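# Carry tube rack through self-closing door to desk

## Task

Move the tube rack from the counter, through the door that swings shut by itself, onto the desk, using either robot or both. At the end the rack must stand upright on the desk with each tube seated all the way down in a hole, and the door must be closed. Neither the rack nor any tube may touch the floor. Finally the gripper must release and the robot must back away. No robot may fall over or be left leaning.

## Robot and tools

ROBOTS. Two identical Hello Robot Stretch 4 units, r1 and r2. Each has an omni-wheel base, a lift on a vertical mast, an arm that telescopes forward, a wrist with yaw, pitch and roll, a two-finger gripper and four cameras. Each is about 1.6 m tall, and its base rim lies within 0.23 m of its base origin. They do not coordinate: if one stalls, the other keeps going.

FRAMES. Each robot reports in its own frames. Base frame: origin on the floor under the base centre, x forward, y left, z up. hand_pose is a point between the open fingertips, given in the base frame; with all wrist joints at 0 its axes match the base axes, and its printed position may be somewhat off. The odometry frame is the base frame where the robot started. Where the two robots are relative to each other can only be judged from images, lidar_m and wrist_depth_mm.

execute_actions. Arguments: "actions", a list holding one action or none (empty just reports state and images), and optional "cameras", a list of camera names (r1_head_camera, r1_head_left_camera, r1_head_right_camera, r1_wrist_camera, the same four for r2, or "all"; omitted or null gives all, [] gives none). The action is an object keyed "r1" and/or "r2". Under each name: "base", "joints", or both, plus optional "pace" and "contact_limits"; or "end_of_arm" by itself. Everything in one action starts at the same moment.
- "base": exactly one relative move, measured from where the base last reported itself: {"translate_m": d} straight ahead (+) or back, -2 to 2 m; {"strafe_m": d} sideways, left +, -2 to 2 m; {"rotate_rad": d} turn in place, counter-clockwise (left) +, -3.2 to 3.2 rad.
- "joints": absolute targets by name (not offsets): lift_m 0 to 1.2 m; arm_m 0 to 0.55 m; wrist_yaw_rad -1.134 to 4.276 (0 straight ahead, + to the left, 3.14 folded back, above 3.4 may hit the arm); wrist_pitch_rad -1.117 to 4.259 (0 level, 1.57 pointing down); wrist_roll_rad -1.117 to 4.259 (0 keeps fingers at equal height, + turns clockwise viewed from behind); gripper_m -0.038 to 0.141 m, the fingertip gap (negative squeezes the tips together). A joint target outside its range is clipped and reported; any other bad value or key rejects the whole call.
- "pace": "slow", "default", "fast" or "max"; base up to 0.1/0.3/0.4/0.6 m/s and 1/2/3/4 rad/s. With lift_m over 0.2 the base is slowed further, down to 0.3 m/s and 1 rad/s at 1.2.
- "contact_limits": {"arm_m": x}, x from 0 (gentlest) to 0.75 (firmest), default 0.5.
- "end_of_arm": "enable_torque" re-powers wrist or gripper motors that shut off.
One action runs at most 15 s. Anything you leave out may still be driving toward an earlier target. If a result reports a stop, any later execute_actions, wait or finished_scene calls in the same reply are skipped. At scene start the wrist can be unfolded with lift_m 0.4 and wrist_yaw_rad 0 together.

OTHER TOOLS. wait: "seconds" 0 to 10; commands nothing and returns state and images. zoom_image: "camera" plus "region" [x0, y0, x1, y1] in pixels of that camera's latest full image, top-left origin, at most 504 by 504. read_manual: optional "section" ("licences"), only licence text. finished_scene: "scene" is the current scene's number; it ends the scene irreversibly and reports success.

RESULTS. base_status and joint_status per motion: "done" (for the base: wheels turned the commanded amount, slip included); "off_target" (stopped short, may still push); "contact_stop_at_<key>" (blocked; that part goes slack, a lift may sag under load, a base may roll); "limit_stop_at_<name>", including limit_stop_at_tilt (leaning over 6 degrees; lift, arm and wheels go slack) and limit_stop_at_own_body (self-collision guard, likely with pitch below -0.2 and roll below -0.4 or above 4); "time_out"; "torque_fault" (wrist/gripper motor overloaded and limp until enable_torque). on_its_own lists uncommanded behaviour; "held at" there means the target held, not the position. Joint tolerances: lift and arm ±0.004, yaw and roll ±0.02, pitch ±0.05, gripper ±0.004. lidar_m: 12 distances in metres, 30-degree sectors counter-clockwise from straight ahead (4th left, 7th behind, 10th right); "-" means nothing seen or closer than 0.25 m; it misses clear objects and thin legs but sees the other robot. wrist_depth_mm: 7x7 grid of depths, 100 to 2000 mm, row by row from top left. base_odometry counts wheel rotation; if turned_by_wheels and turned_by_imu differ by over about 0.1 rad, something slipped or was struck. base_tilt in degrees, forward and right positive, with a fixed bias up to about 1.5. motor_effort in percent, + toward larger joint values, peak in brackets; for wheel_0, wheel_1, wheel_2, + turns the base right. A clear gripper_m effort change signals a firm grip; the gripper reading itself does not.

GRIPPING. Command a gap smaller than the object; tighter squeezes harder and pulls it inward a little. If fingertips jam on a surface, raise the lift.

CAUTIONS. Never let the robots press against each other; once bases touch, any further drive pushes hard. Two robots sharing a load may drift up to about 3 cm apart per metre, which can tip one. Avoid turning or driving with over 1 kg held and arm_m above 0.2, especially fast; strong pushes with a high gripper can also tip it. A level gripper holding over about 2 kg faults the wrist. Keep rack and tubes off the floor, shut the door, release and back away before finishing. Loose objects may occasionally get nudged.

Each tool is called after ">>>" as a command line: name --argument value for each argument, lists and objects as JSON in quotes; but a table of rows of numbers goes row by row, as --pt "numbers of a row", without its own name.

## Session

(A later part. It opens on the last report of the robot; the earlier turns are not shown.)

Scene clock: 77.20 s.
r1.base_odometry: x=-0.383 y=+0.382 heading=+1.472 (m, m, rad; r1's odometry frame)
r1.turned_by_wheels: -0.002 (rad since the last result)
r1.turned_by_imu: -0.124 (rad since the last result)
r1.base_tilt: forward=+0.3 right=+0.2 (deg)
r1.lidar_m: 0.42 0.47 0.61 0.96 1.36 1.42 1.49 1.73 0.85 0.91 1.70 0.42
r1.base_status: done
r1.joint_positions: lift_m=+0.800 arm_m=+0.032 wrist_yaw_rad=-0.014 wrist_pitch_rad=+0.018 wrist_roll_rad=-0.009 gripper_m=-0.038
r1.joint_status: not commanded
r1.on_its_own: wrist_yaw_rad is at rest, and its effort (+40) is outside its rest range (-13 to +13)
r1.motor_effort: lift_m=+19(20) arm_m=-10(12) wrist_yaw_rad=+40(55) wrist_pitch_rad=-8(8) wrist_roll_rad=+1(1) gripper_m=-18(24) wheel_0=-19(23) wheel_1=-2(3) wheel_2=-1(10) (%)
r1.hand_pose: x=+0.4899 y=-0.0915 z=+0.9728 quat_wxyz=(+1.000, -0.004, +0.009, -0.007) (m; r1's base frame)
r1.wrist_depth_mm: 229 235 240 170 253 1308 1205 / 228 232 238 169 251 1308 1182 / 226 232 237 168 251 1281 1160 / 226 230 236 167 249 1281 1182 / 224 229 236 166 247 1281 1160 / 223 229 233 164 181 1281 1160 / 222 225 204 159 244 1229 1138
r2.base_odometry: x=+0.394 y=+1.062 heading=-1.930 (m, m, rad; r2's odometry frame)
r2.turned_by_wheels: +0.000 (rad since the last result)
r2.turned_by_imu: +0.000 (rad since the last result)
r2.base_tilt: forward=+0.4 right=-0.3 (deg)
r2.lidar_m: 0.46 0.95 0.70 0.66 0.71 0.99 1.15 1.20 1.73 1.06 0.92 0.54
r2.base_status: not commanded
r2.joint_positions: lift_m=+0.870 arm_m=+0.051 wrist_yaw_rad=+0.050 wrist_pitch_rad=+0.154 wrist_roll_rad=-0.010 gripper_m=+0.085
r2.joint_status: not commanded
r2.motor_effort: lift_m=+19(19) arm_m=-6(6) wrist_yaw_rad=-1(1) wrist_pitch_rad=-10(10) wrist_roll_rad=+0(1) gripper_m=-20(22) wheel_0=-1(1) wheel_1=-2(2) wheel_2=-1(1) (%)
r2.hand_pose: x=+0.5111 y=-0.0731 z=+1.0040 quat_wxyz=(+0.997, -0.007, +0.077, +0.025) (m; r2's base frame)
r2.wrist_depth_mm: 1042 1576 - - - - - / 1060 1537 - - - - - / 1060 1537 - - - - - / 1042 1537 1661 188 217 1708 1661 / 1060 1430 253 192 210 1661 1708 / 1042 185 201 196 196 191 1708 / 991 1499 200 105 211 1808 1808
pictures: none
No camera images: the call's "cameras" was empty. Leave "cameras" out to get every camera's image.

>>> execute_actions --actions '[{"r1":{"base":{"translate_m":-0.3},"pace":"slow"},"r2":{"base":{"rotate_rad":-1.58},"pace":"slow"}}]' --cameras '["r1_head_left_camera","r2_head_camera"]'

Scene clock: 84.27 s.
r1.base_odometry: x=-0.413 y=+0.084 heading=+1.471 (m, m, rad; r1's odometry frame)
r1.turned_by_wheels: -0.001 (rad since the last result)
r1.turned_by_imu: -0.179 (rad since the last result)
r1.base_tilt: forward=+0.4 right=+0.1 (deg)
r1.lidar_m: 0.43 0.53 0.75 0.96 1.23 1.14 1.16 1.40 1.61 1.05 0.89 0.52
r1.base_status: done
r1.joint_positions: lift_m=+0.800 arm_m=+0.032 wrist_yaw_rad=-0.003 wrist_pitch_rad=+0.018 wrist_roll_rad=-0.009 gripper_m=-0.038
r1.joint_status: not commanded
r1.motor_effort: lift_m=+20(20) arm_m=-10(10) wrist_yaw_rad=+7(40) wrist_pitch_rad=-8(11) wrist_roll_rad=+1(0) gripper_m=-19(20) wheel_0=-10(22) wheel_1=-5(10) wheel_2=+6(11) (%)
r1.hand_pose: x=+0.4910 y=-0.0882 z=+0.9729 quat_wxyz=(+1.000, -0.004, +0.009, -0.001) (m; r1's base frame)
r1.wrist_depth_mm: 258 256 252 170 248 1576 1464 / 256 254 251 169 248 1537 1430 / 254 253 250 167 246 1537 1464 / 253 251 248 167 244 1537 1430 / 252 249 247 166 243 1537 1430 / 251 248 246 165 241 1576 1430 / 250 246 244 161 240 1464 1397
r2.base_odometry: x=+0.394 y=+1.062 heading=+2.773 (m, m, rad; r2's odometry frame)
r2.turned_by_wheels: -1.580 (rad since the last result)
r2.turned_by_imu: -1.597 (rad since the last result)
r2.base_tilt: forward=+0.4 right=-0.3 (deg)
r2.lidar_m: 0.46 1.00 1.08 1.91 0.95 0.69 0.67 0.69 0.98 1.16 1.18 1.67
r2.base_status: done
r2.joint_positions: lift_m=+0.870 arm_m=+0.051 wrist_yaw_rad=+0.050 wrist_pitch_rad=+0.154 wrist_roll_rad=-0.010 gripper_m=+0.085
r2.joint_status: not commanded
r2.motor_effort: lift_m=+18(19) arm_m=-6(6) wrist_yaw_rad=+0(2) wrist_pitch_rad=-9(9) wrist_roll_rad=+0(1) gripper_m=-23(22) wheel_0=+1(4) wheel_1=+2(6) wheel_2=+1(8) (%)
r2.hand_pose: x=+0.5111 y=-0.0731 z=+1.0040 quat_wxyz=(+0.997, -0.007, +0.077, +0.025) (m; r2's base frame)
r2.wrist_depth_mm: 1537 1098 - - 1537 1537 1537 / 1576 1576 - - 1576 1576 1499 / 1618 1308 - - 1576 1576 1537 / 1661 1078 - 189 217 1618 1576 / 1708 750 253 192 209 1618 1576 / 1708 185 202 196 196 191 1618 / 1756 1255 200 105 211 1708 1576
pictures: r1_head_left_camera, r2_head_camera
Images, in order (width x height): r1_head_left_camera 420x672, r2_head_camera 420x560.

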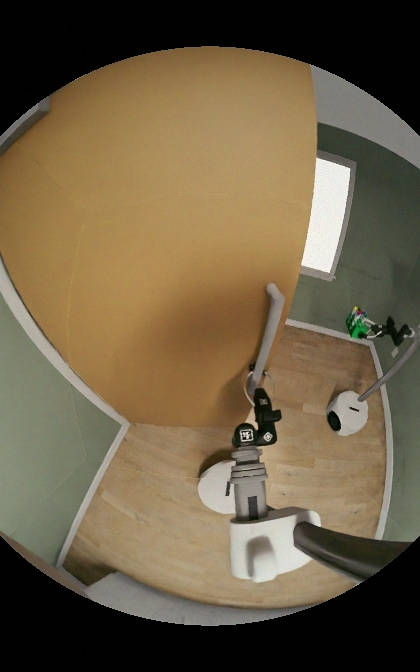

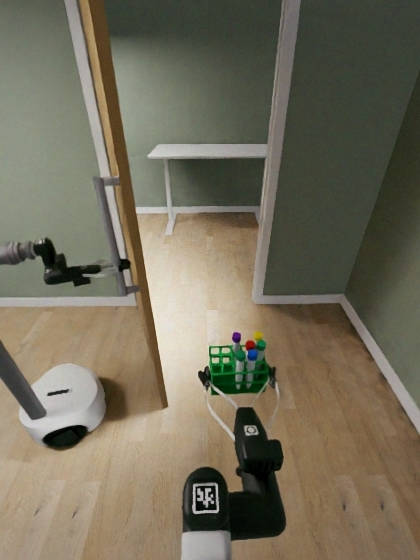

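>>> execute_actions --actions '[{"r1":{"base":{"translate_m":-0.15},"pace":"slow"},"r2":{"base":{"translate_m":1.45}}}]' --cameras '["r2_head_left_camera","r2_head_camera"]'

Scene clock: 92.87 s.
r1.base_odometry: x=-0.428 y=-0.065 heading=+1.473 (m, m, rad; r1's odometry frame)
r1.turned_by_wheels: +0.002 (rad since the last result)
r1.turned_by_imu: +0.002 (rad since the last result)
r1.base_tilt: forward=+0.4 right=+0.1 (deg)
r1.lidar_m: 0.43 0.58 0.90 1.01 1.13 1.02 1.01 1.26 1.57 1.59 1.95 0.51
r1.base_status: done
r1.joint_positions: lift_m=+0.800 arm_m=+0.032 wrist_yaw_rad=+0.019 wrist_pitch_rad=+0.018 wrist_roll_rad=-0.008 gripper_m=-0.038
r1.joint_status: not commanded
r1.on_its_own: wrist_yaw_rad is at rest, and its effort (-55) is outside its rest range (-13 to +13)
r1.motor_effort: lift_m=+20(20) arm_m=-10(10) wrist_yaw_rad=-55(54) wrist_pitch_rad=-8(6) wrist_roll_rad=-1(2) gripper_m=-20(22) wheel_0=+5(13) wheel_1=-3(8) wheel_2=+17(17) (%)
r1.hand_pose: x=+0.4928 y=-0.0819 z=+0.9730 quat_wxyz=(+1.000, -0.004, +0.009, +0.010) (m; r1's base frame)
r1.wrist_depth_mm: 304 282 266 170 238 1661 1576 / 301 282 264 168 236 1661 1537 / 300 281 263 167 234 1661 1499 / 298 278 260 167 233 1618 1537 / 296 277 258 166 231 1661 1499 / 293 273 181 165 226 1618 1537 / 293 265 255 161 224 1618 1499
r2.base_odometry: x=-0.959 y=+1.584 heading=+2.773 (m, m, rad; r2's odometry frame)
r2.turned_by_wheels: +0.000 (rad since the last result)
r2.turned_by_imu: -0.001 (rad since the last result)
r2.base_tilt: forward=+0.3 right=-0.3 (deg)
r2.lidar_m: 0.47 0.80 0.47 0.43 0.42 0.54 2.12 1.69 1.21 1.18 0.66 0.63
r2.base_status: done
r2.joint_positions: lift_m=+0.870 arm_m=+0.051 wrist_yaw_rad=+0.050 wrist_pitch_rad=+0.154 wrist_roll_rad=-0.010 gripper_m=+0.085
r2.joint_status: not commanded
r2.motor_effort: lift_m=+19(19) arm_m=-6(6) wrist_yaw_rad=-1(2) wrist_pitch_rad=-8(8) wrist_roll_rad=+1(1) gripper_m=-21(23) wheel_0=-1(5) wheel_1=+0(8) wheel_2=+1(10) (%)
r2.hand_pose: x=+0.5111 y=-0.0730 z=+1.0040 quat_wxyz=(+0.997, -0.007, +0.077, +0.025) (m; r2's base frame)
r2.wrist_depth_mm: - - - - - - 1618 / - - - - - - 1576 / - - - - - - 1661 / - - - 189 218 - 1661 / - - 253 193 210 - 1618 / - 184 202 197 196 191 1618 / 1756 1756 200 105 211 1756 1618
pictures: r2_head_camera, r2_head_left_camera
Images, in order (width x height): r2_head_camera 420x560, r2_head_left_camera 420x672.

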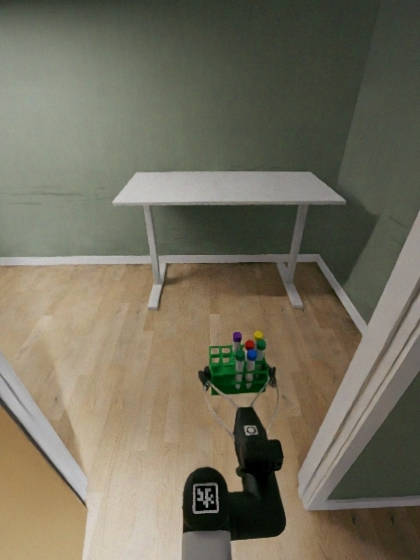

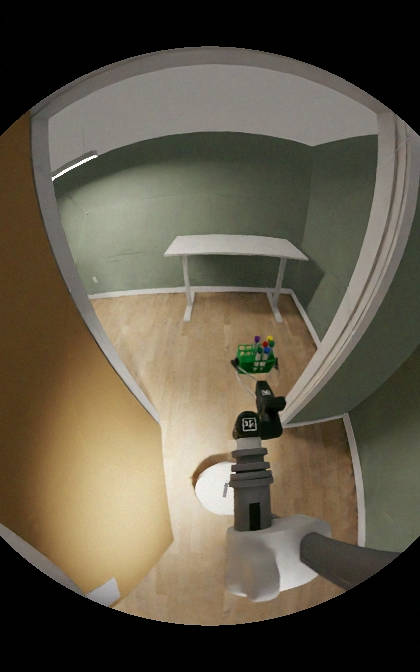

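>>> execute_actions --actions '[{"r1":{"base":{"translate_m":0.3},"pace":"slow"},"r2":{"base":{"translate_m":1.15},"joints":{"lift_m":0.97}}}]' --cameras '["r2_wrist_camera","r2_head_camera"]'

Scene clock: 100.07 s.
r1.base_odometry: x=-0.398 y=+0.234 heading=+1.472 (m, m, rad; r1's odometry frame)
r1.turned_by_wheels: -0.001 (rad since the last result)
r1.turned_by_imu: -0.003 (rad since the last result)
r1.base_tilt: forward=+0.3 right=+0.1 (deg)
r1.lidar_m: 0.41 0.48 0.60 0.93 1.16 1.28 1.31 1.59 1.67 1.68 1.99 0.52
r1.base_status: done
r1.joint_positions: lift_m=+0.800 arm_m=+0.032 wrist_yaw_rad=-0.003 wrist_pitch_rad=+0.018 wrist_roll_rad=-0.009 gripper_m=-0.038
r1.joint_status: not commanded
r1.motor_effort: lift_m=+20(19) arm_m=-9(10) wrist_yaw_rad=+9(56) wrist_pitch_rad=-6(6) wrist_roll_rad=+1(0) gripper_m=-19(22) wheel_0=-7(10) wheel_1=+0(3) wheel_2=+0(17) (%)
r1.hand_pose: x=+0.4907 y=-0.0883 z=+0.9731 quat_wxyz=(+1.000, -0.004, +0.009, -0.001) (m; r1's base frame)
r1.wrist_depth_mm: 228 235 243 171 257 1430 1308 / 227 233 241 169 256 1430 1308 / 226 232 239 168 255 1397 1336 / 224 231 238 167 253 1397 1336 / 224 230 237 166 253 1366 1308 / 223 229 234 164 247 1397 1308 / 221 225 232 161 248 1336 1308
r2.base_odometry: x=-2.032 y=+1.998 heading=+2.773 (m, m, rad; r2's odometry frame)
r2.turned_by_wheels: +0.000 (rad since the last result)
r2.turned_by_imu: -0.001 (rad since the last result)
r2.base_tilt: forward=+0.3 right=-0.3 (deg)
r2.lidar_m: 0.47 0.73 2.12 1.97 0.77 0.80 1.15 0.70 0.76 1.20 0.98 0.53
r2.base_status: done
r2.joint_positions: lift_m=+0.970 arm_m=+0.051 wrist_yaw_rad=+0.050 wrist_pitch_rad=+0.154 wrist_roll_rad=-0.010 gripper_m=+0.085
r2.joint_status: all done
r2.motor_effort: lift_m=+19(21) arm_m=-5(6) wrist_yaw_rad=-2(1) wrist_pitch_rad=-10(9) wrist_roll_rad=+1(0) gripper_m=-20(23) wheel_0=+0(5) wheel_1=+1(7) wheel_2=+0(6) (%)
r2.hand_pose: x=+0.5110 y=-0.0730 z=+1.1040 quat_wxyz=(+0.997, -0.007, +0.077, +0.025) (m; r2's base frame)
r2.wrist_depth_mm: 1118 1118 1138 1078 1098 1098 1098 / 1160 1138 1138 1160 1160 1138 1118 / 1160 1160 1160 1160 1138 1182 1182 / 1182 1182 1182 189 220 1182 1205 / 798 798 253 192 209 778 768 / 539 185 202 196 196 191 525 / 452 455 199 105 211 442 445
pictures: r2_head_camera, r2_wrist_camera
Images, in order (width x height): r2_head_camera 420x560, r2_wrist_camera 616x392.

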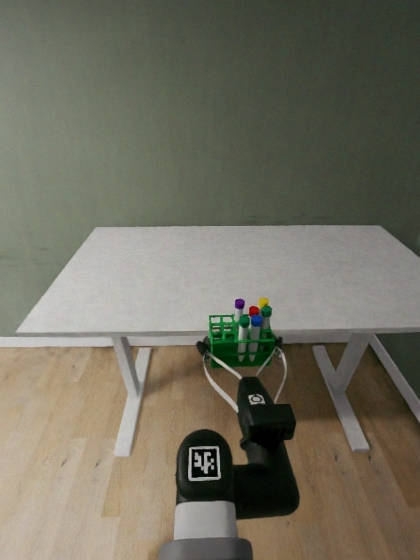

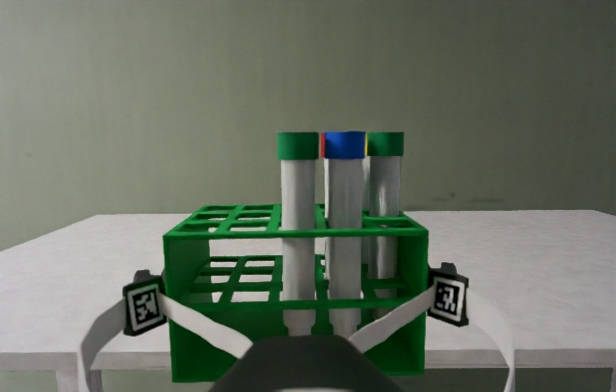

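>>> execute_actions --actions '[{"r1":{"base":{"translate_m":0.2},"joints":{"wrist_yaw_rad":0.11},"pace":"slow"},"r2":{"joints":{"lift_m":0.89,"arm_m":0.42}}}]' --cameras '[]'

Scene clock: 118.80 s.
r1.base_odometry: x=-0.379 y=+0.433 heading=+1.474 (m, m, rad; r1's odometry frame)
r1.turned_by_wheels: +0.002 (rad since the last result)
r1.turned_by_imu: -0.013 (rad since the last result)
r1.base_tilt: forward=+0.4 right=+0.0 (deg)
r1.lidar_m: 0.42 0.43 0.50 0.80 1.04 1.49 1.50 1.83 1.75 1.75 1.83 1.59
r1.base_status: done
r1.joint_positions: lift_m=+0.800 arm_m=+0.032 wrist_yaw_rad=+0.126 wrist_pitch_rad=+0.017 wrist_roll_rad=-0.008 gripper_m=-0.038
r1.joint_status: all done
r1.on_its_own: wrist_yaw_rad is at rest, and its effort (-46) is outside its rest range (-13 to +13)
r1.motor_effort: lift_m=+19(20) arm_m=-9(9) wrist_yaw_rad=-46(65) wrist_pitch_rad=-6(6) wrist_roll_rad=+0(1) gripper_m=-20(21) wheel_0=+10(16) wheel_1=+3(2) wheel_2=+9(9) (%)
r1.hand_pose: x=+0.4997 y=-0.0504 z=+0.9731 quat_wxyz=(+0.998, -0.005, +0.008, +0.063) (m; r1's base frame)
r1.wrist_depth_mm: 217 228 239 172 1366 1229 1118 / 216 227 238 171 1336 1205 1118 / 215 226 237 171 1336 1205 1118 / 213 224 236 169 1308 1229 1118 / 213 224 236 168 1308 1205 1098 / 211 221 229 167 1336 1229 1118 / 211 216 230 143 255 1205 1118
r2.base_odometry: x=-2.032 y=+1.998 heading=+2.773 (m, m, rad; r2's odometry frame)
r2.turned_by_wheels: +0.000 (rad since the last result)
r2.turned_by_imu: +0.001 (rad since the last result)
r2.base_tilt: forward=+0.3 right=-0.3 (deg)
r2.lidar_m: 0.67 0.72 2.13 2.00 0.76 0.81 0.99 0.68 0.76 1.20 0.98 0.70
r2.base_status: not commanded
r2.joint_positions: lift_m=+0.890 arm_m=+0.419 wrist_yaw_rad=+0.050 wrist_pitch_rad=+0.153 wrist_roll_rad=-0.010 gripper_m=+0.085
r2.joint_status: all done
r2.motor_effort: lift_m=+16(13) arm_m=+6(6) wrist_yaw_rad=-2(1) wrist_pitch_rad=-9(10) wrist_roll_rad=+1(0) gripper_m=-21(22) wheel_0=+0(0) wheel_1=+0(1) wheel_2=+0(0) (%)
r2.hand_pose: x=+0.8790 y=-0.0730 z=+1.0243 quat_wxyz=(+0.997, -0.007, +0.076, +0.025) (m; r2's base frame)
r2.wrist_depth_mm: 778 778 768 778 778 778 768 / 788 798 798 798 798 798 788 / 809 820 809 809 798 809 798 / 831 831 831 188 217 820 820 / 530 530 253 192 209 512 508 / 362 185 202 196 196 191 351 / 274 259 200 105 211 265 266
pictures: none
No camera images: the call's "cameras" was empty. Leave "cameras" out to get every camera's image.

>>> execute_actions --actions '[{"r1":{"joints":{"wrist_yaw_rad":0.28,"arm_m":0.13},"pace":"slow"},"r2":{"joints":{"lift_m":0.854},"pace":"slow"}}]' --cameras '[]'

Scene clock: 123.33 s.
r1.base_odometry: x=-0.379 y=+0.433 heading=+1.473 (m, m, rad; r1's odometry frame)
r1.turned_by_wheels: -0.001 (rad since the last result)
r1.turned_by_imu: -0.010 (rad since the last result)
r1.base_tilt: forward=+0.3 right=+0.2 (deg)
r1.lidar_m: 0.52 0.53 0.56 0.79 1.06 1.46 1.50 1.81 1.75 1.74 1.80 1.59
r1.base_status: not commanded
r1.joint_positions: lift_m=+0.800 arm_m=+0.130 wrist_yaw_rad=+0.295 wrist_pitch_rad=+0.017 wrist_roll_rad=-0.008 gripper_m=-0.038
r1.joint_status: all done
r1.on_its_own: wrist_yaw_rad is at rest, and its effort (-43) is outside its rest range (-13 to +13)
r1.motor_effort: lift_m=+20(19) arm_m=+1(10) wrist_yaw_rad=-43(48) wrist_pitch_rad=-2(7) wrist_roll_rad=+1(0) gripper_m=-22(20) wheel_0=+6(14) wheel_1=-2(3) wheel_2=+9(9) (%)
r1.hand_pose: x=+0.6022 y=+0.0002 z=+0.9734 quat_wxyz=(+0.989, -0.005, +0.008, +0.147) (m; r1's base frame)
r1.wrist_depth_mm: 223 231 242 172 1281 1160 1025 / 222 230 241 170 1308 1182 1025 / 220 229 239 170 1255 1182 1025 / 219 228 238 169 1255 1160 1025 / 218 227 236 168 1255 1160 1008 / 216 225 231 167 257 1160 1008 / 216 221 231 162 252 1118 1025
r2.base_odometry: x=-2.032 y=+1.998 heading=+2.773 (m, m, rad; r2's odometry frame)
r2.turned_by_wheels: +0.000 (rad since the last result)
r2.turned_by_imu: +0.000 (rad since the last result)
r2.base_tilt: forward=+0.3 right=-0.3 (deg)
r2.lidar_m: 0.68 0.71 2.13 1.97 0.77 0.79 0.91 0.69 0.75 1.20 0.97 0.71
r2.base_status: not commanded
r2.joint_positions: lift_m=+0.854 arm_m=+0.419 wrist_yaw_rad=+0.050 wrist_pitch_rad=+0.153 wrist_roll_rad=-0.010 gripper_m=+0.085
r2.joint_status: all done
r2.motor_effort: lift_m=+16(17) arm_m=+6(5) wrist_yaw_rad=-2(2) wrist_pitch_rad=-9(9) wrist_roll_rad=+1(1) gripper_m=-19(23) wheel_0=+0(0) wheel_1=+1(1) wheel_2=+0(0) (%)
r2.hand_pose: x=+0.8790 y=-0.0730 z=+0.9883 quat_wxyz=(+0.997, -0.007, +0.076, +0.025) (m; r2's base frame)
r2.wrist_depth_mm: 778 788 768 778 778 768 778 / 788 798 798 788 798 798 788 / 820 809 809 809 809 809 798 / 798 788 768 187 217 732 723 / 415 413 253 192 210 397 394 / 281 185 202 196 196 191 271 / 212 202 193 105 200 207 206
pictures: none
No camera images: the call's "cameras" was empty. Leave "cameras" out to get every camera's image.

>>> execute_actions --actions '[{"r2":{"joints":{"gripper_m":0.14,"lift_m":0.853},"pace":"slow"},"r1":{"joints":{"wrist_yaw_rad":0.45,"arm_m":0.22},"pace":"slow"}}]' --cameras '["r1_head_camera","r2_wrist_camera"]'

Scene clock: 133.77 s.
r1.base_odometry: x=-0.379 y=+0.433 heading=+1.474 (m, m, rad; r1's odometry frame)
r1.turned_by_wheels: +0.001 (rad since the last result)
r1.turned_by_imu: +0.009 (rad since the last result)
r1.base_tilt: forward=+0.3 right=+0.0 (deg)
r1.lidar_m: 0.62 0.58 0.59 0.80 1.05 1.50 1.50 1.86 1.74 1.76 1.79 1.57
r1.base_status: not commanded
r1.joint_positions: lift_m=+0.800 arm_m=+0.220 wrist_yaw_rad=+0.463 wrist_pitch_rad=+0.016 wrist_roll_rad=-0.008 gripper_m=-0.038
r1.joint_status: all done
r1.on_its_own: wrist_yaw_rad is at rest, and its effort (-39) is outside its rest range (-13 to +13)
r1.motor_effort: lift_m=+20(20) arm_m=+0(4) wrist_yaw_rad=-39(55) wrist_pitch_rad=-3(4) wrist_roll_rad=+0(1) gripper_m=-23(19) wheel_0=+13(14) wheel_1=+2(5) wheel_2=+12(12) (%)
r1.hand_pose: x=+0.6880 y=+0.0508 z=+0.9735 quat_wxyz=(+0.973, -0.006, +0.007, +0.230) (m; r1's base frame)
r1.wrist_depth_mm: 231 237 245 171 1281 1138 991 / 229 236 243 170 1255 1160 976 / 229 236 242 170 1255 1138 976 / 228 234 241 168 1255 1138 976 / 225 232 239 167 1229 1138 960 / 224 230 234 167 253 1138 960 / 223 227 235 162 249 1060 976
r2.base_odometry: x=-2.032 y=+1.998 heading=+2.773 (m, m, rad; r2's odometry frame)
r2.turned_by_wheels: +0.000 (rad since the last result)
r2.turned_by_imu: +0.001 (rad since the last result)
r2.base_tilt: forward=+0.3 right=-0.4 (deg)
r2.lidar_m: 0.66 0.71 2.12 1.96 0.76 0.79 0.86 0.69 0.74 1.20 0.97 0.68
r2.base_status: not commanded
r2.joint_positions: lift_m=+0.853 arm_m=+0.419 wrist_yaw_rad=+0.050 wrist_pitch_rad=+0.153 wrist_roll_rad=-0.010 gripper_m=+0.140
r2.joint_status: all done
r2.motor_effort: lift_m=+16(17) arm_m=+6(6) wrist_yaw_rad=-1(2) wrist_pitch_rad=-7(10) wrist_roll_rad=+1(1) gripper_m=+0(23) wheel_0=+0(0) wheel_1=+1(1) wheel_2=+0(0) (%)
r2.hand_pose: x=+0.8790 y=-0.0730 z=+0.9875 quat_wxyz=(+0.997, -0.007, +0.076, +0.025) (m; r2's base frame)
r2.wrist_depth_mm: 778 788 778 778 778 768 778 / 798 798 798 798 788 788 798 / 809 809 809 809 809 820 809 / 831 788 778 200 554 741 723 / 418 413 254 204 231 397 397 / 282 202 201 201 211 242 272 / 212 211 204 105 211 198 207
pictures: r1_head_camera, r2_wrist_camera
Images, in order (width x height): r1_head_camera 420x560, r2_wrist_camera 616x392.

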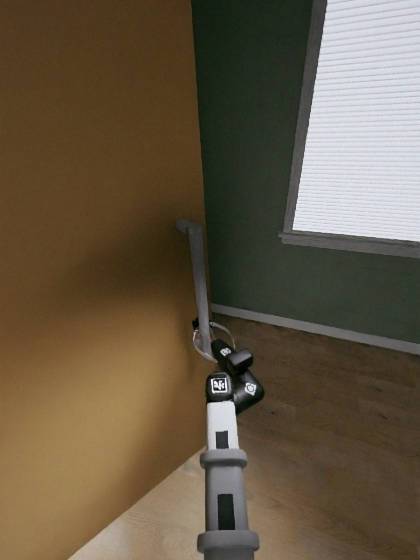

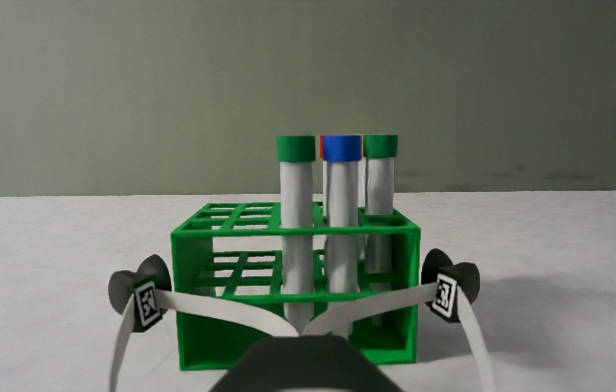

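>>> execute_actions --actions '[{"r2":{"joints":{"arm_m":0.05}},"r1":{"joints":{"wrist_yaw_rad":0.62,"arm_m":0.31},"pace":"slow"}}]' --cameras '["r1_head_camera","r2_wrist_camera"]'

Scene clock: 137.90 s.
r1.base_odometry: x=-0.379 y=+0.433 heading=+1.474 (m, m, rad; r1's odometry frame)
r1.turned_by_wheels: +0.000 (rad since the last result)
r1.turned_by_imu: +0.045 (rad since the last result)
r1.base_tilt: forward=+0.3 right=+0.1 (deg)
r1.lidar_m: 0.71 0.64 0.66 0.77 1.07 1.52 1.56 1.95 1.76 1.79 1.72 1.56
r1.base_status: not commanded
r1.joint_positions: lift_m=+0.800 arm_m=+0.310 wrist_yaw_rad=+0.627 wrist_pitch_rad=+0.016 wrist_roll_rad=-0.008 gripper_m=-0.038
r1.joint_status: all done
r1.on_its_own: wrist_yaw_rad is at rest, and its effort (-19) is outside its rest range (-13 to +13)
r1.motor_effort: lift_m=+19(20) arm_m=-1(4) wrist_yaw_rad=-19(56) wrist_pitch_rad=-1(2) wrist_roll_rad=-1(1) gripper_m=-20(22) wheel_0=+11(18) wheel_1=+3(5) wheel_2=+12(12) (%)
r1.hand_pose: x=+0.7660 y=+0.0984 z=+0.9736 quat_wxyz=(+0.951, -0.006, +0.006, +0.308) (m; r1's base frame)
r1.wrist_depth_mm: 241 244 248 173 255 1060 960 / 240 243 247 172 254 1060 960 / 237 242 245 171 252 1060 960 / 236 240 243 169 251 1008 960 / 236 239 243 168 249 1008 976 / 234 237 239 167 248 1025 960 / 233 235 237 162 245 991 946
r2.base_odometry: x=-2.032 y=+1.998 heading=+2.773 (m, m, rad; r2's odometry frame)
r2.turned_by_wheels: +0.000 (rad since the last result)
r2.turned_by_imu: +0.000 (rad since the last result)
r2.base_tilt: forward=+0.3 right=-0.3 (deg)
r2.lidar_m: 0.67 0.72 2.15 1.97 0.77 0.78 0.81 0.69 0.78 1.19 0.96 0.70
r2.base_status: not commanded
r2.joint_positions: lift_m=+0.853 arm_m=+0.051 wrist_yaw_rad=+0.050 wrist_pitch_rad=+0.152 wrist_roll_rad=-0.010 gripper_m=+0.140
r2.joint_status: all done
r2.motor_effort: lift_m=+16(16) arm_m=-6(6) wrist_yaw_rad=-2(3) wrist_pitch_rad=-5(8) wrist_roll_rad=+0(1) gripper_m=-1(0) wheel_0=+0(0) wheel_1=+0(0) wheel_2=+0(0) (%)
r2.hand_pose: x=+0.5111 y=-0.0731 z=+0.9876 quat_wxyz=(+0.997, -0.007, +0.076, +0.025) (m; r2's base frame)
r2.wrist_depth_mm: 1138 1118 1098 1098 1118 1118 1098 / 1138 1138 1160 1138 1138 1138 1160 / 1160 1160 1160 1160 1160 1160 1182 / 831 798 778 661 768 759 732 / 424 421 462 455 449 445 442 / 1255 202 1229 1229 1255 1255 1229 / 1281 1281 1255 105 1255 1281 1255
pictures: r1_head_camera, r2_wrist_camera
Images, in order (width x height): r1_head_camera 420x560, r2_wrist_camera 616x392.

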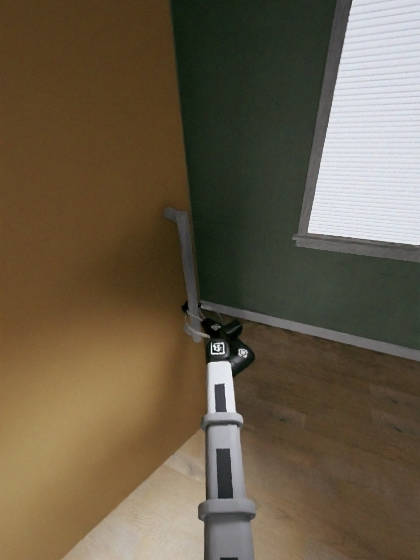

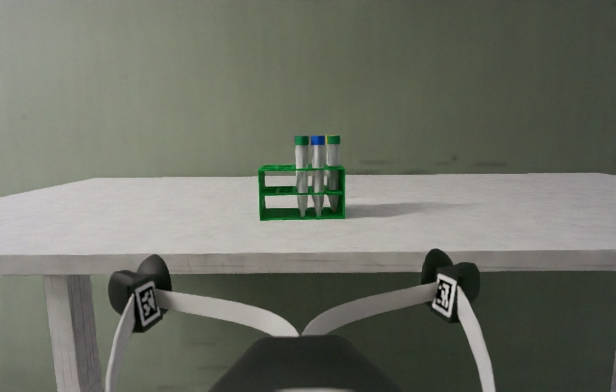

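>>> execute_actions --actions '[{"r1":{"base":{"rotate_rad":0.15},"joints":{"arm_m":0.39},"pace":"slow"}}]' --cameras '["r1_head_camera"]'

Scene clock: 141.23 s.
r1.base_odometry: x=-0.379 y=+0.434 heading=+1.626 (m, m, rad; r1's odometry frame)
r1.turned_by_wheels: +0.152 (rad since the last result)
r1.turned_by_imu: +0.093 (rad since the last result)
r1.base_tilt: forward=+0.4 right=+0.1 (deg)
r1.lidar_m: 0.77 0.65 0.67 0.77 1.07 1.56 1.64 1.94 1.83 1.89 1.63 1.50
r1.base_status: done
r1.joint_positions: lift_m=+0.800 arm_m=+0.390 wrist_yaw_rad=+0.624 wrist_pitch_rad=+0.015 wrist_roll_rad=-0.008 gripper_m=-0.037
r1.joint_status: all done
r1.motor_effort: lift_m=+20(19) arm_m=-2(2) wrist_yaw_rad=-13(65) wrist_pitch_rad=+0(2) wrist_roll_rad=+1(2) gripper_m=-21(23) wheel_0=+9(26) wheel_1=+3(16) wheel_2=+14(16) (%)
r1.hand_pose: x=+0.8464 y=+0.0977 z=+0.9737 quat_wxyz=(+0.952, -0.006, +0.006, +0.307) (m; r1's base frame)
r1.wrist_depth_mm: 226 234 242 173 263 723 831 / 225 233 242 171 262 715 820 / 224 231 240 171 258 715 831 / 222 229 239 169 258 707 809 / 222 229 237 168 255 699 798 / 220 229 233 167 253 691 798 / 220 224 233 142 251 691 788
r2.base_odometry: x=-2.032 y=+1.998 heading=+2.773 (m, m, rad; r2's odometry frame)
r2.turned_by_wheels: +0.000 (rad since the last result)
r2.turned_by_imu: +0.000 (rad since the last result)
r2.base_tilt: forward=+0.4 right=-0.3 (deg)
r2.lidar_m: 0.67 0.70 2.13 1.97 0.76 0.73 0.73 0.68 0.77 1.18 0.96 0.71
r2.base_status: not commanded
r2.joint_positions: lift_m=+0.853 arm_m=+0.051 wrist_yaw_rad=+0.050 wrist_pitch_rad=+0.152 wrist_roll_rad=-0.010 gripper_m=+0.140
r2.joint_status: not commanded
r2.motor_effort: lift_m=+16(16) arm_m=-6(6) wrist_yaw_rad=-1(1) wrist_pitch_rad=-6(6) wrist_roll_rad=+1(1) gripper_m=+1(2) wheel_0=+0(0) wheel_1=+1(1) wheel_2=+0(0) (%)
r2.hand_pose: x=+0.5111 y=-0.0731 z=+0.9876 quat_wxyz=(+0.997, -0.007, +0.076, +0.025) (m; r2's base frame)
r2.wrist_depth_mm: 1098 1098 1118 1118 1098 1098 1118 / 1160 1138 1160 1138 1138 1138 1138 / 1160 1182 1160 1160 1138 1160 1160 / 820 809 788 661 759 759 741 / 424 421 459 455 452 442 442 / 1255 202 1255 1229 1229 1229 1255 / 1281 1255 1255 105 1281 1255 1255
pictures: r1_head_camera
Images, in order (width x height): r1_head_camera 420x560.

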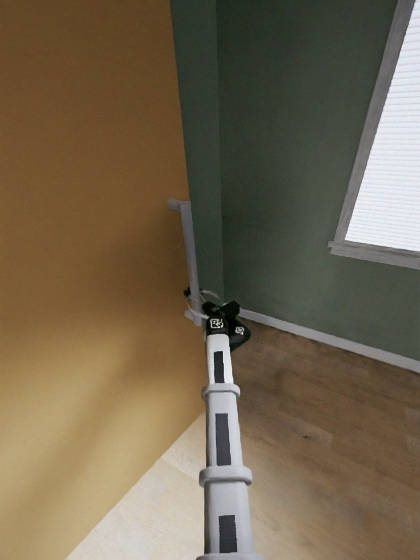

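>>> execute_actions --actions '[{"r1":{"base":{"rotate_rad":0.1},"joints":{"arm_m":0.47,"wrist_yaw_rad":0.75},"pace":"slow"}}]' --cameras '["r1_head_camera"]'

Scene clock: 145.70 s.
r1.base_odometry: x=-0.379 y=+0.433 heading=+1.730 (m, m, rad; r1's odometry frame)
r1.turned_by_wheels: +0.103 (rad since the last result)
r1.turned_by_imu: +0.008 (rad since the last result)
r1.base_tilt: forward=+0.4 right=+0.1 (deg)
r1.lidar_m: 0.85 0.67 0.65 0.69 0.99 1.56 1.61 1.99 1.90 1.96 1.58 1.51
r1.base_status: done
r1.joint_positions: lift_m=+0.800 arm_m=+0.469 wrist_yaw_rad=+0.766 wrist_pitch_rad=+0.016 wrist_roll_rad=-0.008 gripper_m=-0.038
r1.joint_status: all done
r1.on_its_own: wrist_yaw_rad is at rest, and its effort (-46) is outside its rest range (-13 to +13)
r1.motor_effort: lift_m=+19(19) arm_m=+5(9) wrist_yaw_rad=-46(68) wrist_pitch_rad=-1(7) wrist_roll_rad=+0(1) gripper_m=-17(22) wheel_0=+21(24) wheel_1=+10(18) wheel_2=+10(13) (%)
r1.hand_pose: x=+0.9085 y=+0.1369 z=+0.9736 quat_wxyz=(+0.928, -0.007, +0.006, +0.374) (m; r1's base frame)
r1.wrist_depth_mm: 228 236 244 169 421 459 500 / 227 235 242 169 418 455 488 / 225 233 242 167 415 449 488 / 224 231 240 167 415 445 484 / 224 230 237 166 410 449 480 / 222 229 181 164 407 442 477 / 220 224 233 161 249 439 473
r2.base_odometry: x=-2.032 y=+1.998 heading=+2.773 (m, m, rad; r2's odometry frame)
r2.turned_by_wheels: +0.000 (rad since the last result)
r2.turned_by_imu: +0.000 (rad since the last result)
r2.base_tilt: forward=+0.4 right=-0.3 (deg)
r2.lidar_m: 0.67 0.70 2.13 1.98 0.77 0.68 0.67 0.69 0.76 1.20 0.97 0.70
r2.base_status: not commanded
r2.joint_positions: lift_m=+0.853 arm_m=+0.051 wrist_yaw_rad=+0.050 wrist_pitch_rad=+0.152 wrist_roll_rad=-0.010 gripper_m=+0.140
r2.joint_status: not commanded
r2.motor_effort: lift_m=+16(16) arm_m=-6(6) wrist_yaw_rad=-1(1) wrist_pitch_rad=-6(5) wrist_roll_rad=+0(1) gripper_m=+1(0) wheel_0=+0(0) wheel_1=+1(1) wheel_2=+0(0) (%)
r2.hand_pose: x=+0.5111 y=-0.0731 z=+0.9876 quat_wxyz=(+0.997, -0.007, +0.076, +0.025) (m; r2's base frame)
r2.wrist_depth_mm: 1138 1118 1118 1118 1118 1098 1118 / 1138 1118 1138 1138 1138 1138 1138 / 1160 1182 1160 1160 1138 1160 1160 / 831 809 798 661 768 759 750 / 424 421 455 455 449 445 445 / 1229 202 1255 1255 1229 1229 1229 / 1281 1255 1281 105 1281 1281 1281
pictures: r1_head_camera
Images, in order (width x height): r1_head_camera 420x560.

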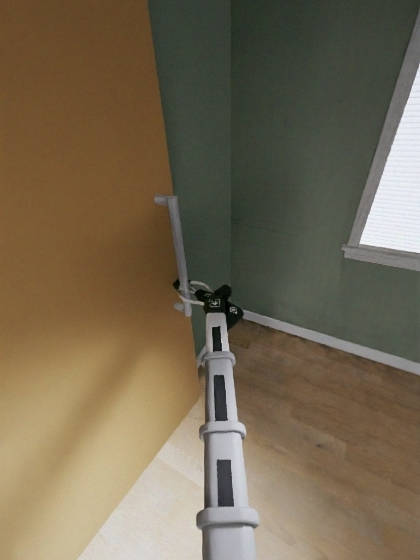

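Door is about 0.15 m from the wall now. Releasing.

>>> execute_actions --actions '[{"r1":{"joints":{"gripper_m":0.1,"wrist_yaw_rad":0.85}}}]' --cameras '["r1_head_camera","r1_wrist_camera"]'

Scene clock: 149.30 s.
r1.base_odometry: x=-0.379 y=+0.434 heading=+1.727 (m, m, rad; r1's odometry frame)
r1.turned_by_wheels: -0.003 (rad since the last result)
r1.turned_by_imu: +0.019 (rad since the last result)
r1.base_tilt: forward=+0.3 right=+0.1 (deg)
r1.lidar_m: 0.90 0.69 0.68 0.72 1.00 1.56 1.65 1.99 1.91 1.98 1.57 1.49
r1.base_status: not commanded
r1.joint_positions: lift_m=+0.800 arm_m=+0.471 wrist_yaw_rad=+0.850 wrist_pitch_rad=+0.017 wrist_roll_rad=-0.009 gripper_m=+0.100
r1.joint_status: all done
r1.motor_effort: lift_m=+20(20) arm_m=-3(3) wrist_yaw_rad=+0(37) wrist_pitch_rad=-6(3) wrist_roll_rad=+2(2) gripper_m=-5(19) wheel_0=+1(12) wheel_1=+0(6) wheel_2=+1(11) (%)
r1.hand_pose: x=+0.8976 y=+0.1590 z=+0.9733 quat_wxyz=(+0.911, -0.007, +0.006, +0.412) (m; r1's base frame)
r1.wrist_depth_mm: 310 322 340 347 364 392 410 / 309 322 336 345 359 387 407 / 309 322 334 342 355 387 402 / 306 319 332 342 355 384 402 / 304 317 332 340 353 379 399 / 303 312 217 338 209 377 394 / 301 312 325 148 347 377 394
r2.base_odometry: x=-2.032 y=+1.998 heading=+2.773 (m, m, rad; r2's odometry frame)
r2.turned_by_wheels: +0.000 (rad since the last result)
r2.turned_by_imu: +0.000 (rad since the last result)
r2.base_tilt: forward=+0.3 right=-0.4 (deg)
r2.lidar_m: 0.67 0.72 2.13 1.98 0.76 0.62 0.59 0.63 0.77 1.20 0.96 0.71
r2.base_status: not commanded
r2.joint_positions: lift_m=+0.853 arm_m=+0.051 wrist_yaw_rad=+0.050 wrist_pitch_rad=+0.152 wrist_roll_rad=-0.010 gripper_m=+0.140
r2.joint_status: not commanded
r2.motor_effort: lift_m=+16(15) arm_m=-6(6) wrist_yaw_rad=-1(1) wrist_pitch_rad=-6(6) wrist_roll_rad=+0(1) gripper_m=+1(2) wheel_0=+0(0) wheel_1=+1(1) wheel_2=+0(0) (%)
r2.hand_pose: x=+0.5111 y=-0.0731 z=+0.9876 quat_wxyz=(+0.997, -0.007, +0.076, +0.025) (m; r2's base frame)
r2.wrist_depth_mm: 1138 1118 1138 1118 1118 1098 1138 / 1138 1138 1138 1138 1138 1118 1138 / 1160 1160 1160 1138 1160 1160 1138 / 831 809 798 668 768 759 741 / 421 421 459 452 445 445 442 / 1229 202 1229 1229 1229 1229 1255 / 1255 1281 1281 105 1308 1281 1281
pictures: r1_head_camera, r1_wrist_camera
Images, in order (width x height): r1_head_camera 420x560, r1_wrist_camera 616x392.

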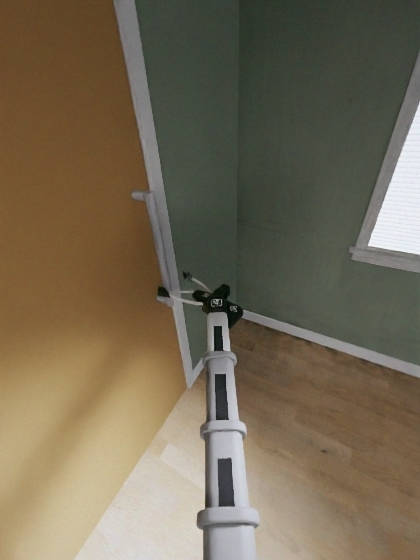

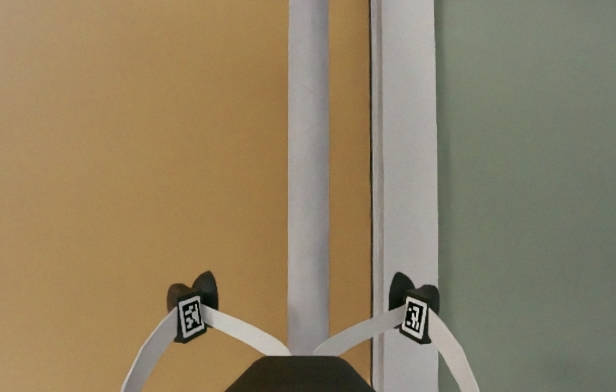

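>>> execute_actions --actions '[{"r1":{"base":{"strafe_m":-0.15},"joints":{"arm_m":0.3}}}]' --cameras '["r1_head_camera","r2_wrist_camera"]'

>>> finished_scene --scene 2

Scene clock: 153.47 s.
r1.base_odometry: x=-0.231 y=+0.457 heading=+1.727 (m, m, rad; r1's odometry frame)
r1.turned_by_wheels: +0.000 (rad since the last result)
r1.turned_by_imu: +0.000 (rad since the last result)
r1.base_tilt: forward=+0.4 right=+0.1 (deg)
r1.lidar_m: 1.17 0.87 0.80 0.85 1.14 1.63 1.73 1.85 1.77 1.84 1.49 1.43
r1.base_status: done
r1.joint_positions: lift_m=+0.800 arm_m=+0.301 wrist_yaw_rad=+0.850 wrist_pitch_rad=+0.017 wrist_roll_rad=-0.009 gripper_m=+0.100
r1.joint_status: all done
r1.motor_effort: lift_m=+20(19) arm_m=-6(6) wrist_yaw_rad=+0(2) wrist_pitch_rad=-7(5) wrist_roll_rad=+1(1) gripper_m=-2(1) wheel_0=+1(7) wheel_1=+0(11) wheel_2=+0(0) (%)
r1.hand_pose: x=+0.7281 y=+0.1590 z=+0.9732 quat_wxyz=(+0.911, -0.007, +0.006, +0.412) (m; r1's base frame)
r1.wrist_depth_mm: 504 530 549 569 591 634 668 / 500 525 554 564 591 634 661 / 500 521 544 564 580 627 661 / 500 521 544 559 585 627 661 / 496 517 544 559 580 621 647 / 496 512 217 554 208 615 640 / 492 504 525 148 574 615 640
r2.base_odometry: x=-2.032 y=+1.998 heading=+2.773 (m, m, rad; r2's odometry frame)
r2.turned_by_wheels: +0.000 (rad since the last result)
r2.turned_by_imu: +0.000 (rad since the last result)
r2.base_tilt: forward=+0.4 right=-0.3 (deg)
r2.lidar_m: 0.67 0.70 2.13 1.97 0.76 0.62 0.58 0.62 0.77 1.19 0.97 0.70
r2.base_status: not commanded
r2.joint_positions: lift_m=+0.853 arm_m=+0.051 wrist_yaw_rad=+0.050 wrist_pitch_rad=+0.152 wrist_roll_rad=-0.010 gripper_m=+0.140
r2.joint_status: not commanded
r2.motor_effort: lift_m=+16(16) arm_m=-5(6) wrist_yaw_rad=-1(1) wrist_pitch_rad=-7(4) wrist_roll_rad=+1(1) gripper_m=+0(1) wheel_0=+0(0) wheel_1=+1(1) wheel_2=+0(0) (%)
r2.hand_pose: x=+0.5111 y=-0.0731 z=+0.9876 quat_wxyz=(+0.997, -0.007, +0.076, +0.025) (m; r2's base frame)
r2.wrist_depth_mm: 1118 1138 1118 1118 1098 1098 1118 / 1138 1138 1138 1118 1138 1138 1138 / 1182 1182 1182 1138 1160 1160 1182 / 831 809 788 661 759 750 750 / 424 418 462 452 452 442 442 / 1255 202 1229 1229 1229 1229 1281 / 1281 1255 1281 105 1255 1255 1281
pictures: r1_head_camera, r2_wrist_camera
Images, in order (width x height): r1_head_camera 420x560, r2_wrist_camera 616x392.

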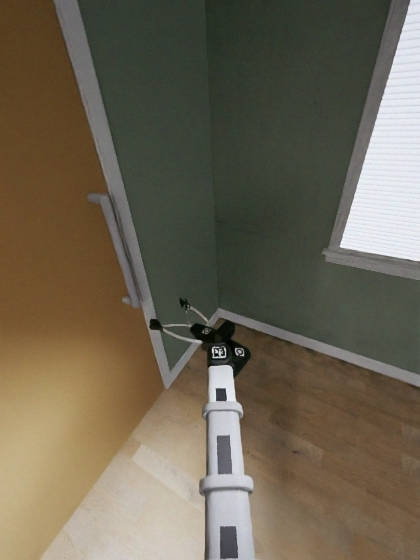

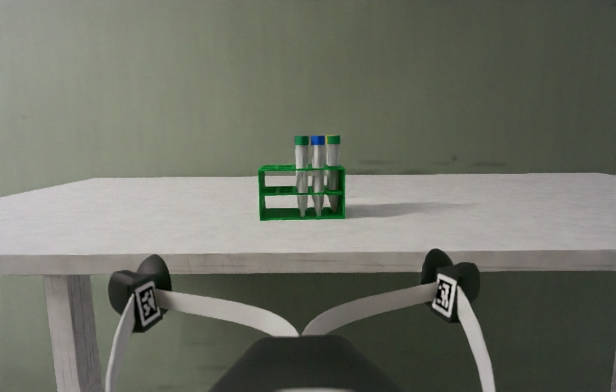

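The scene is finished: the task was done.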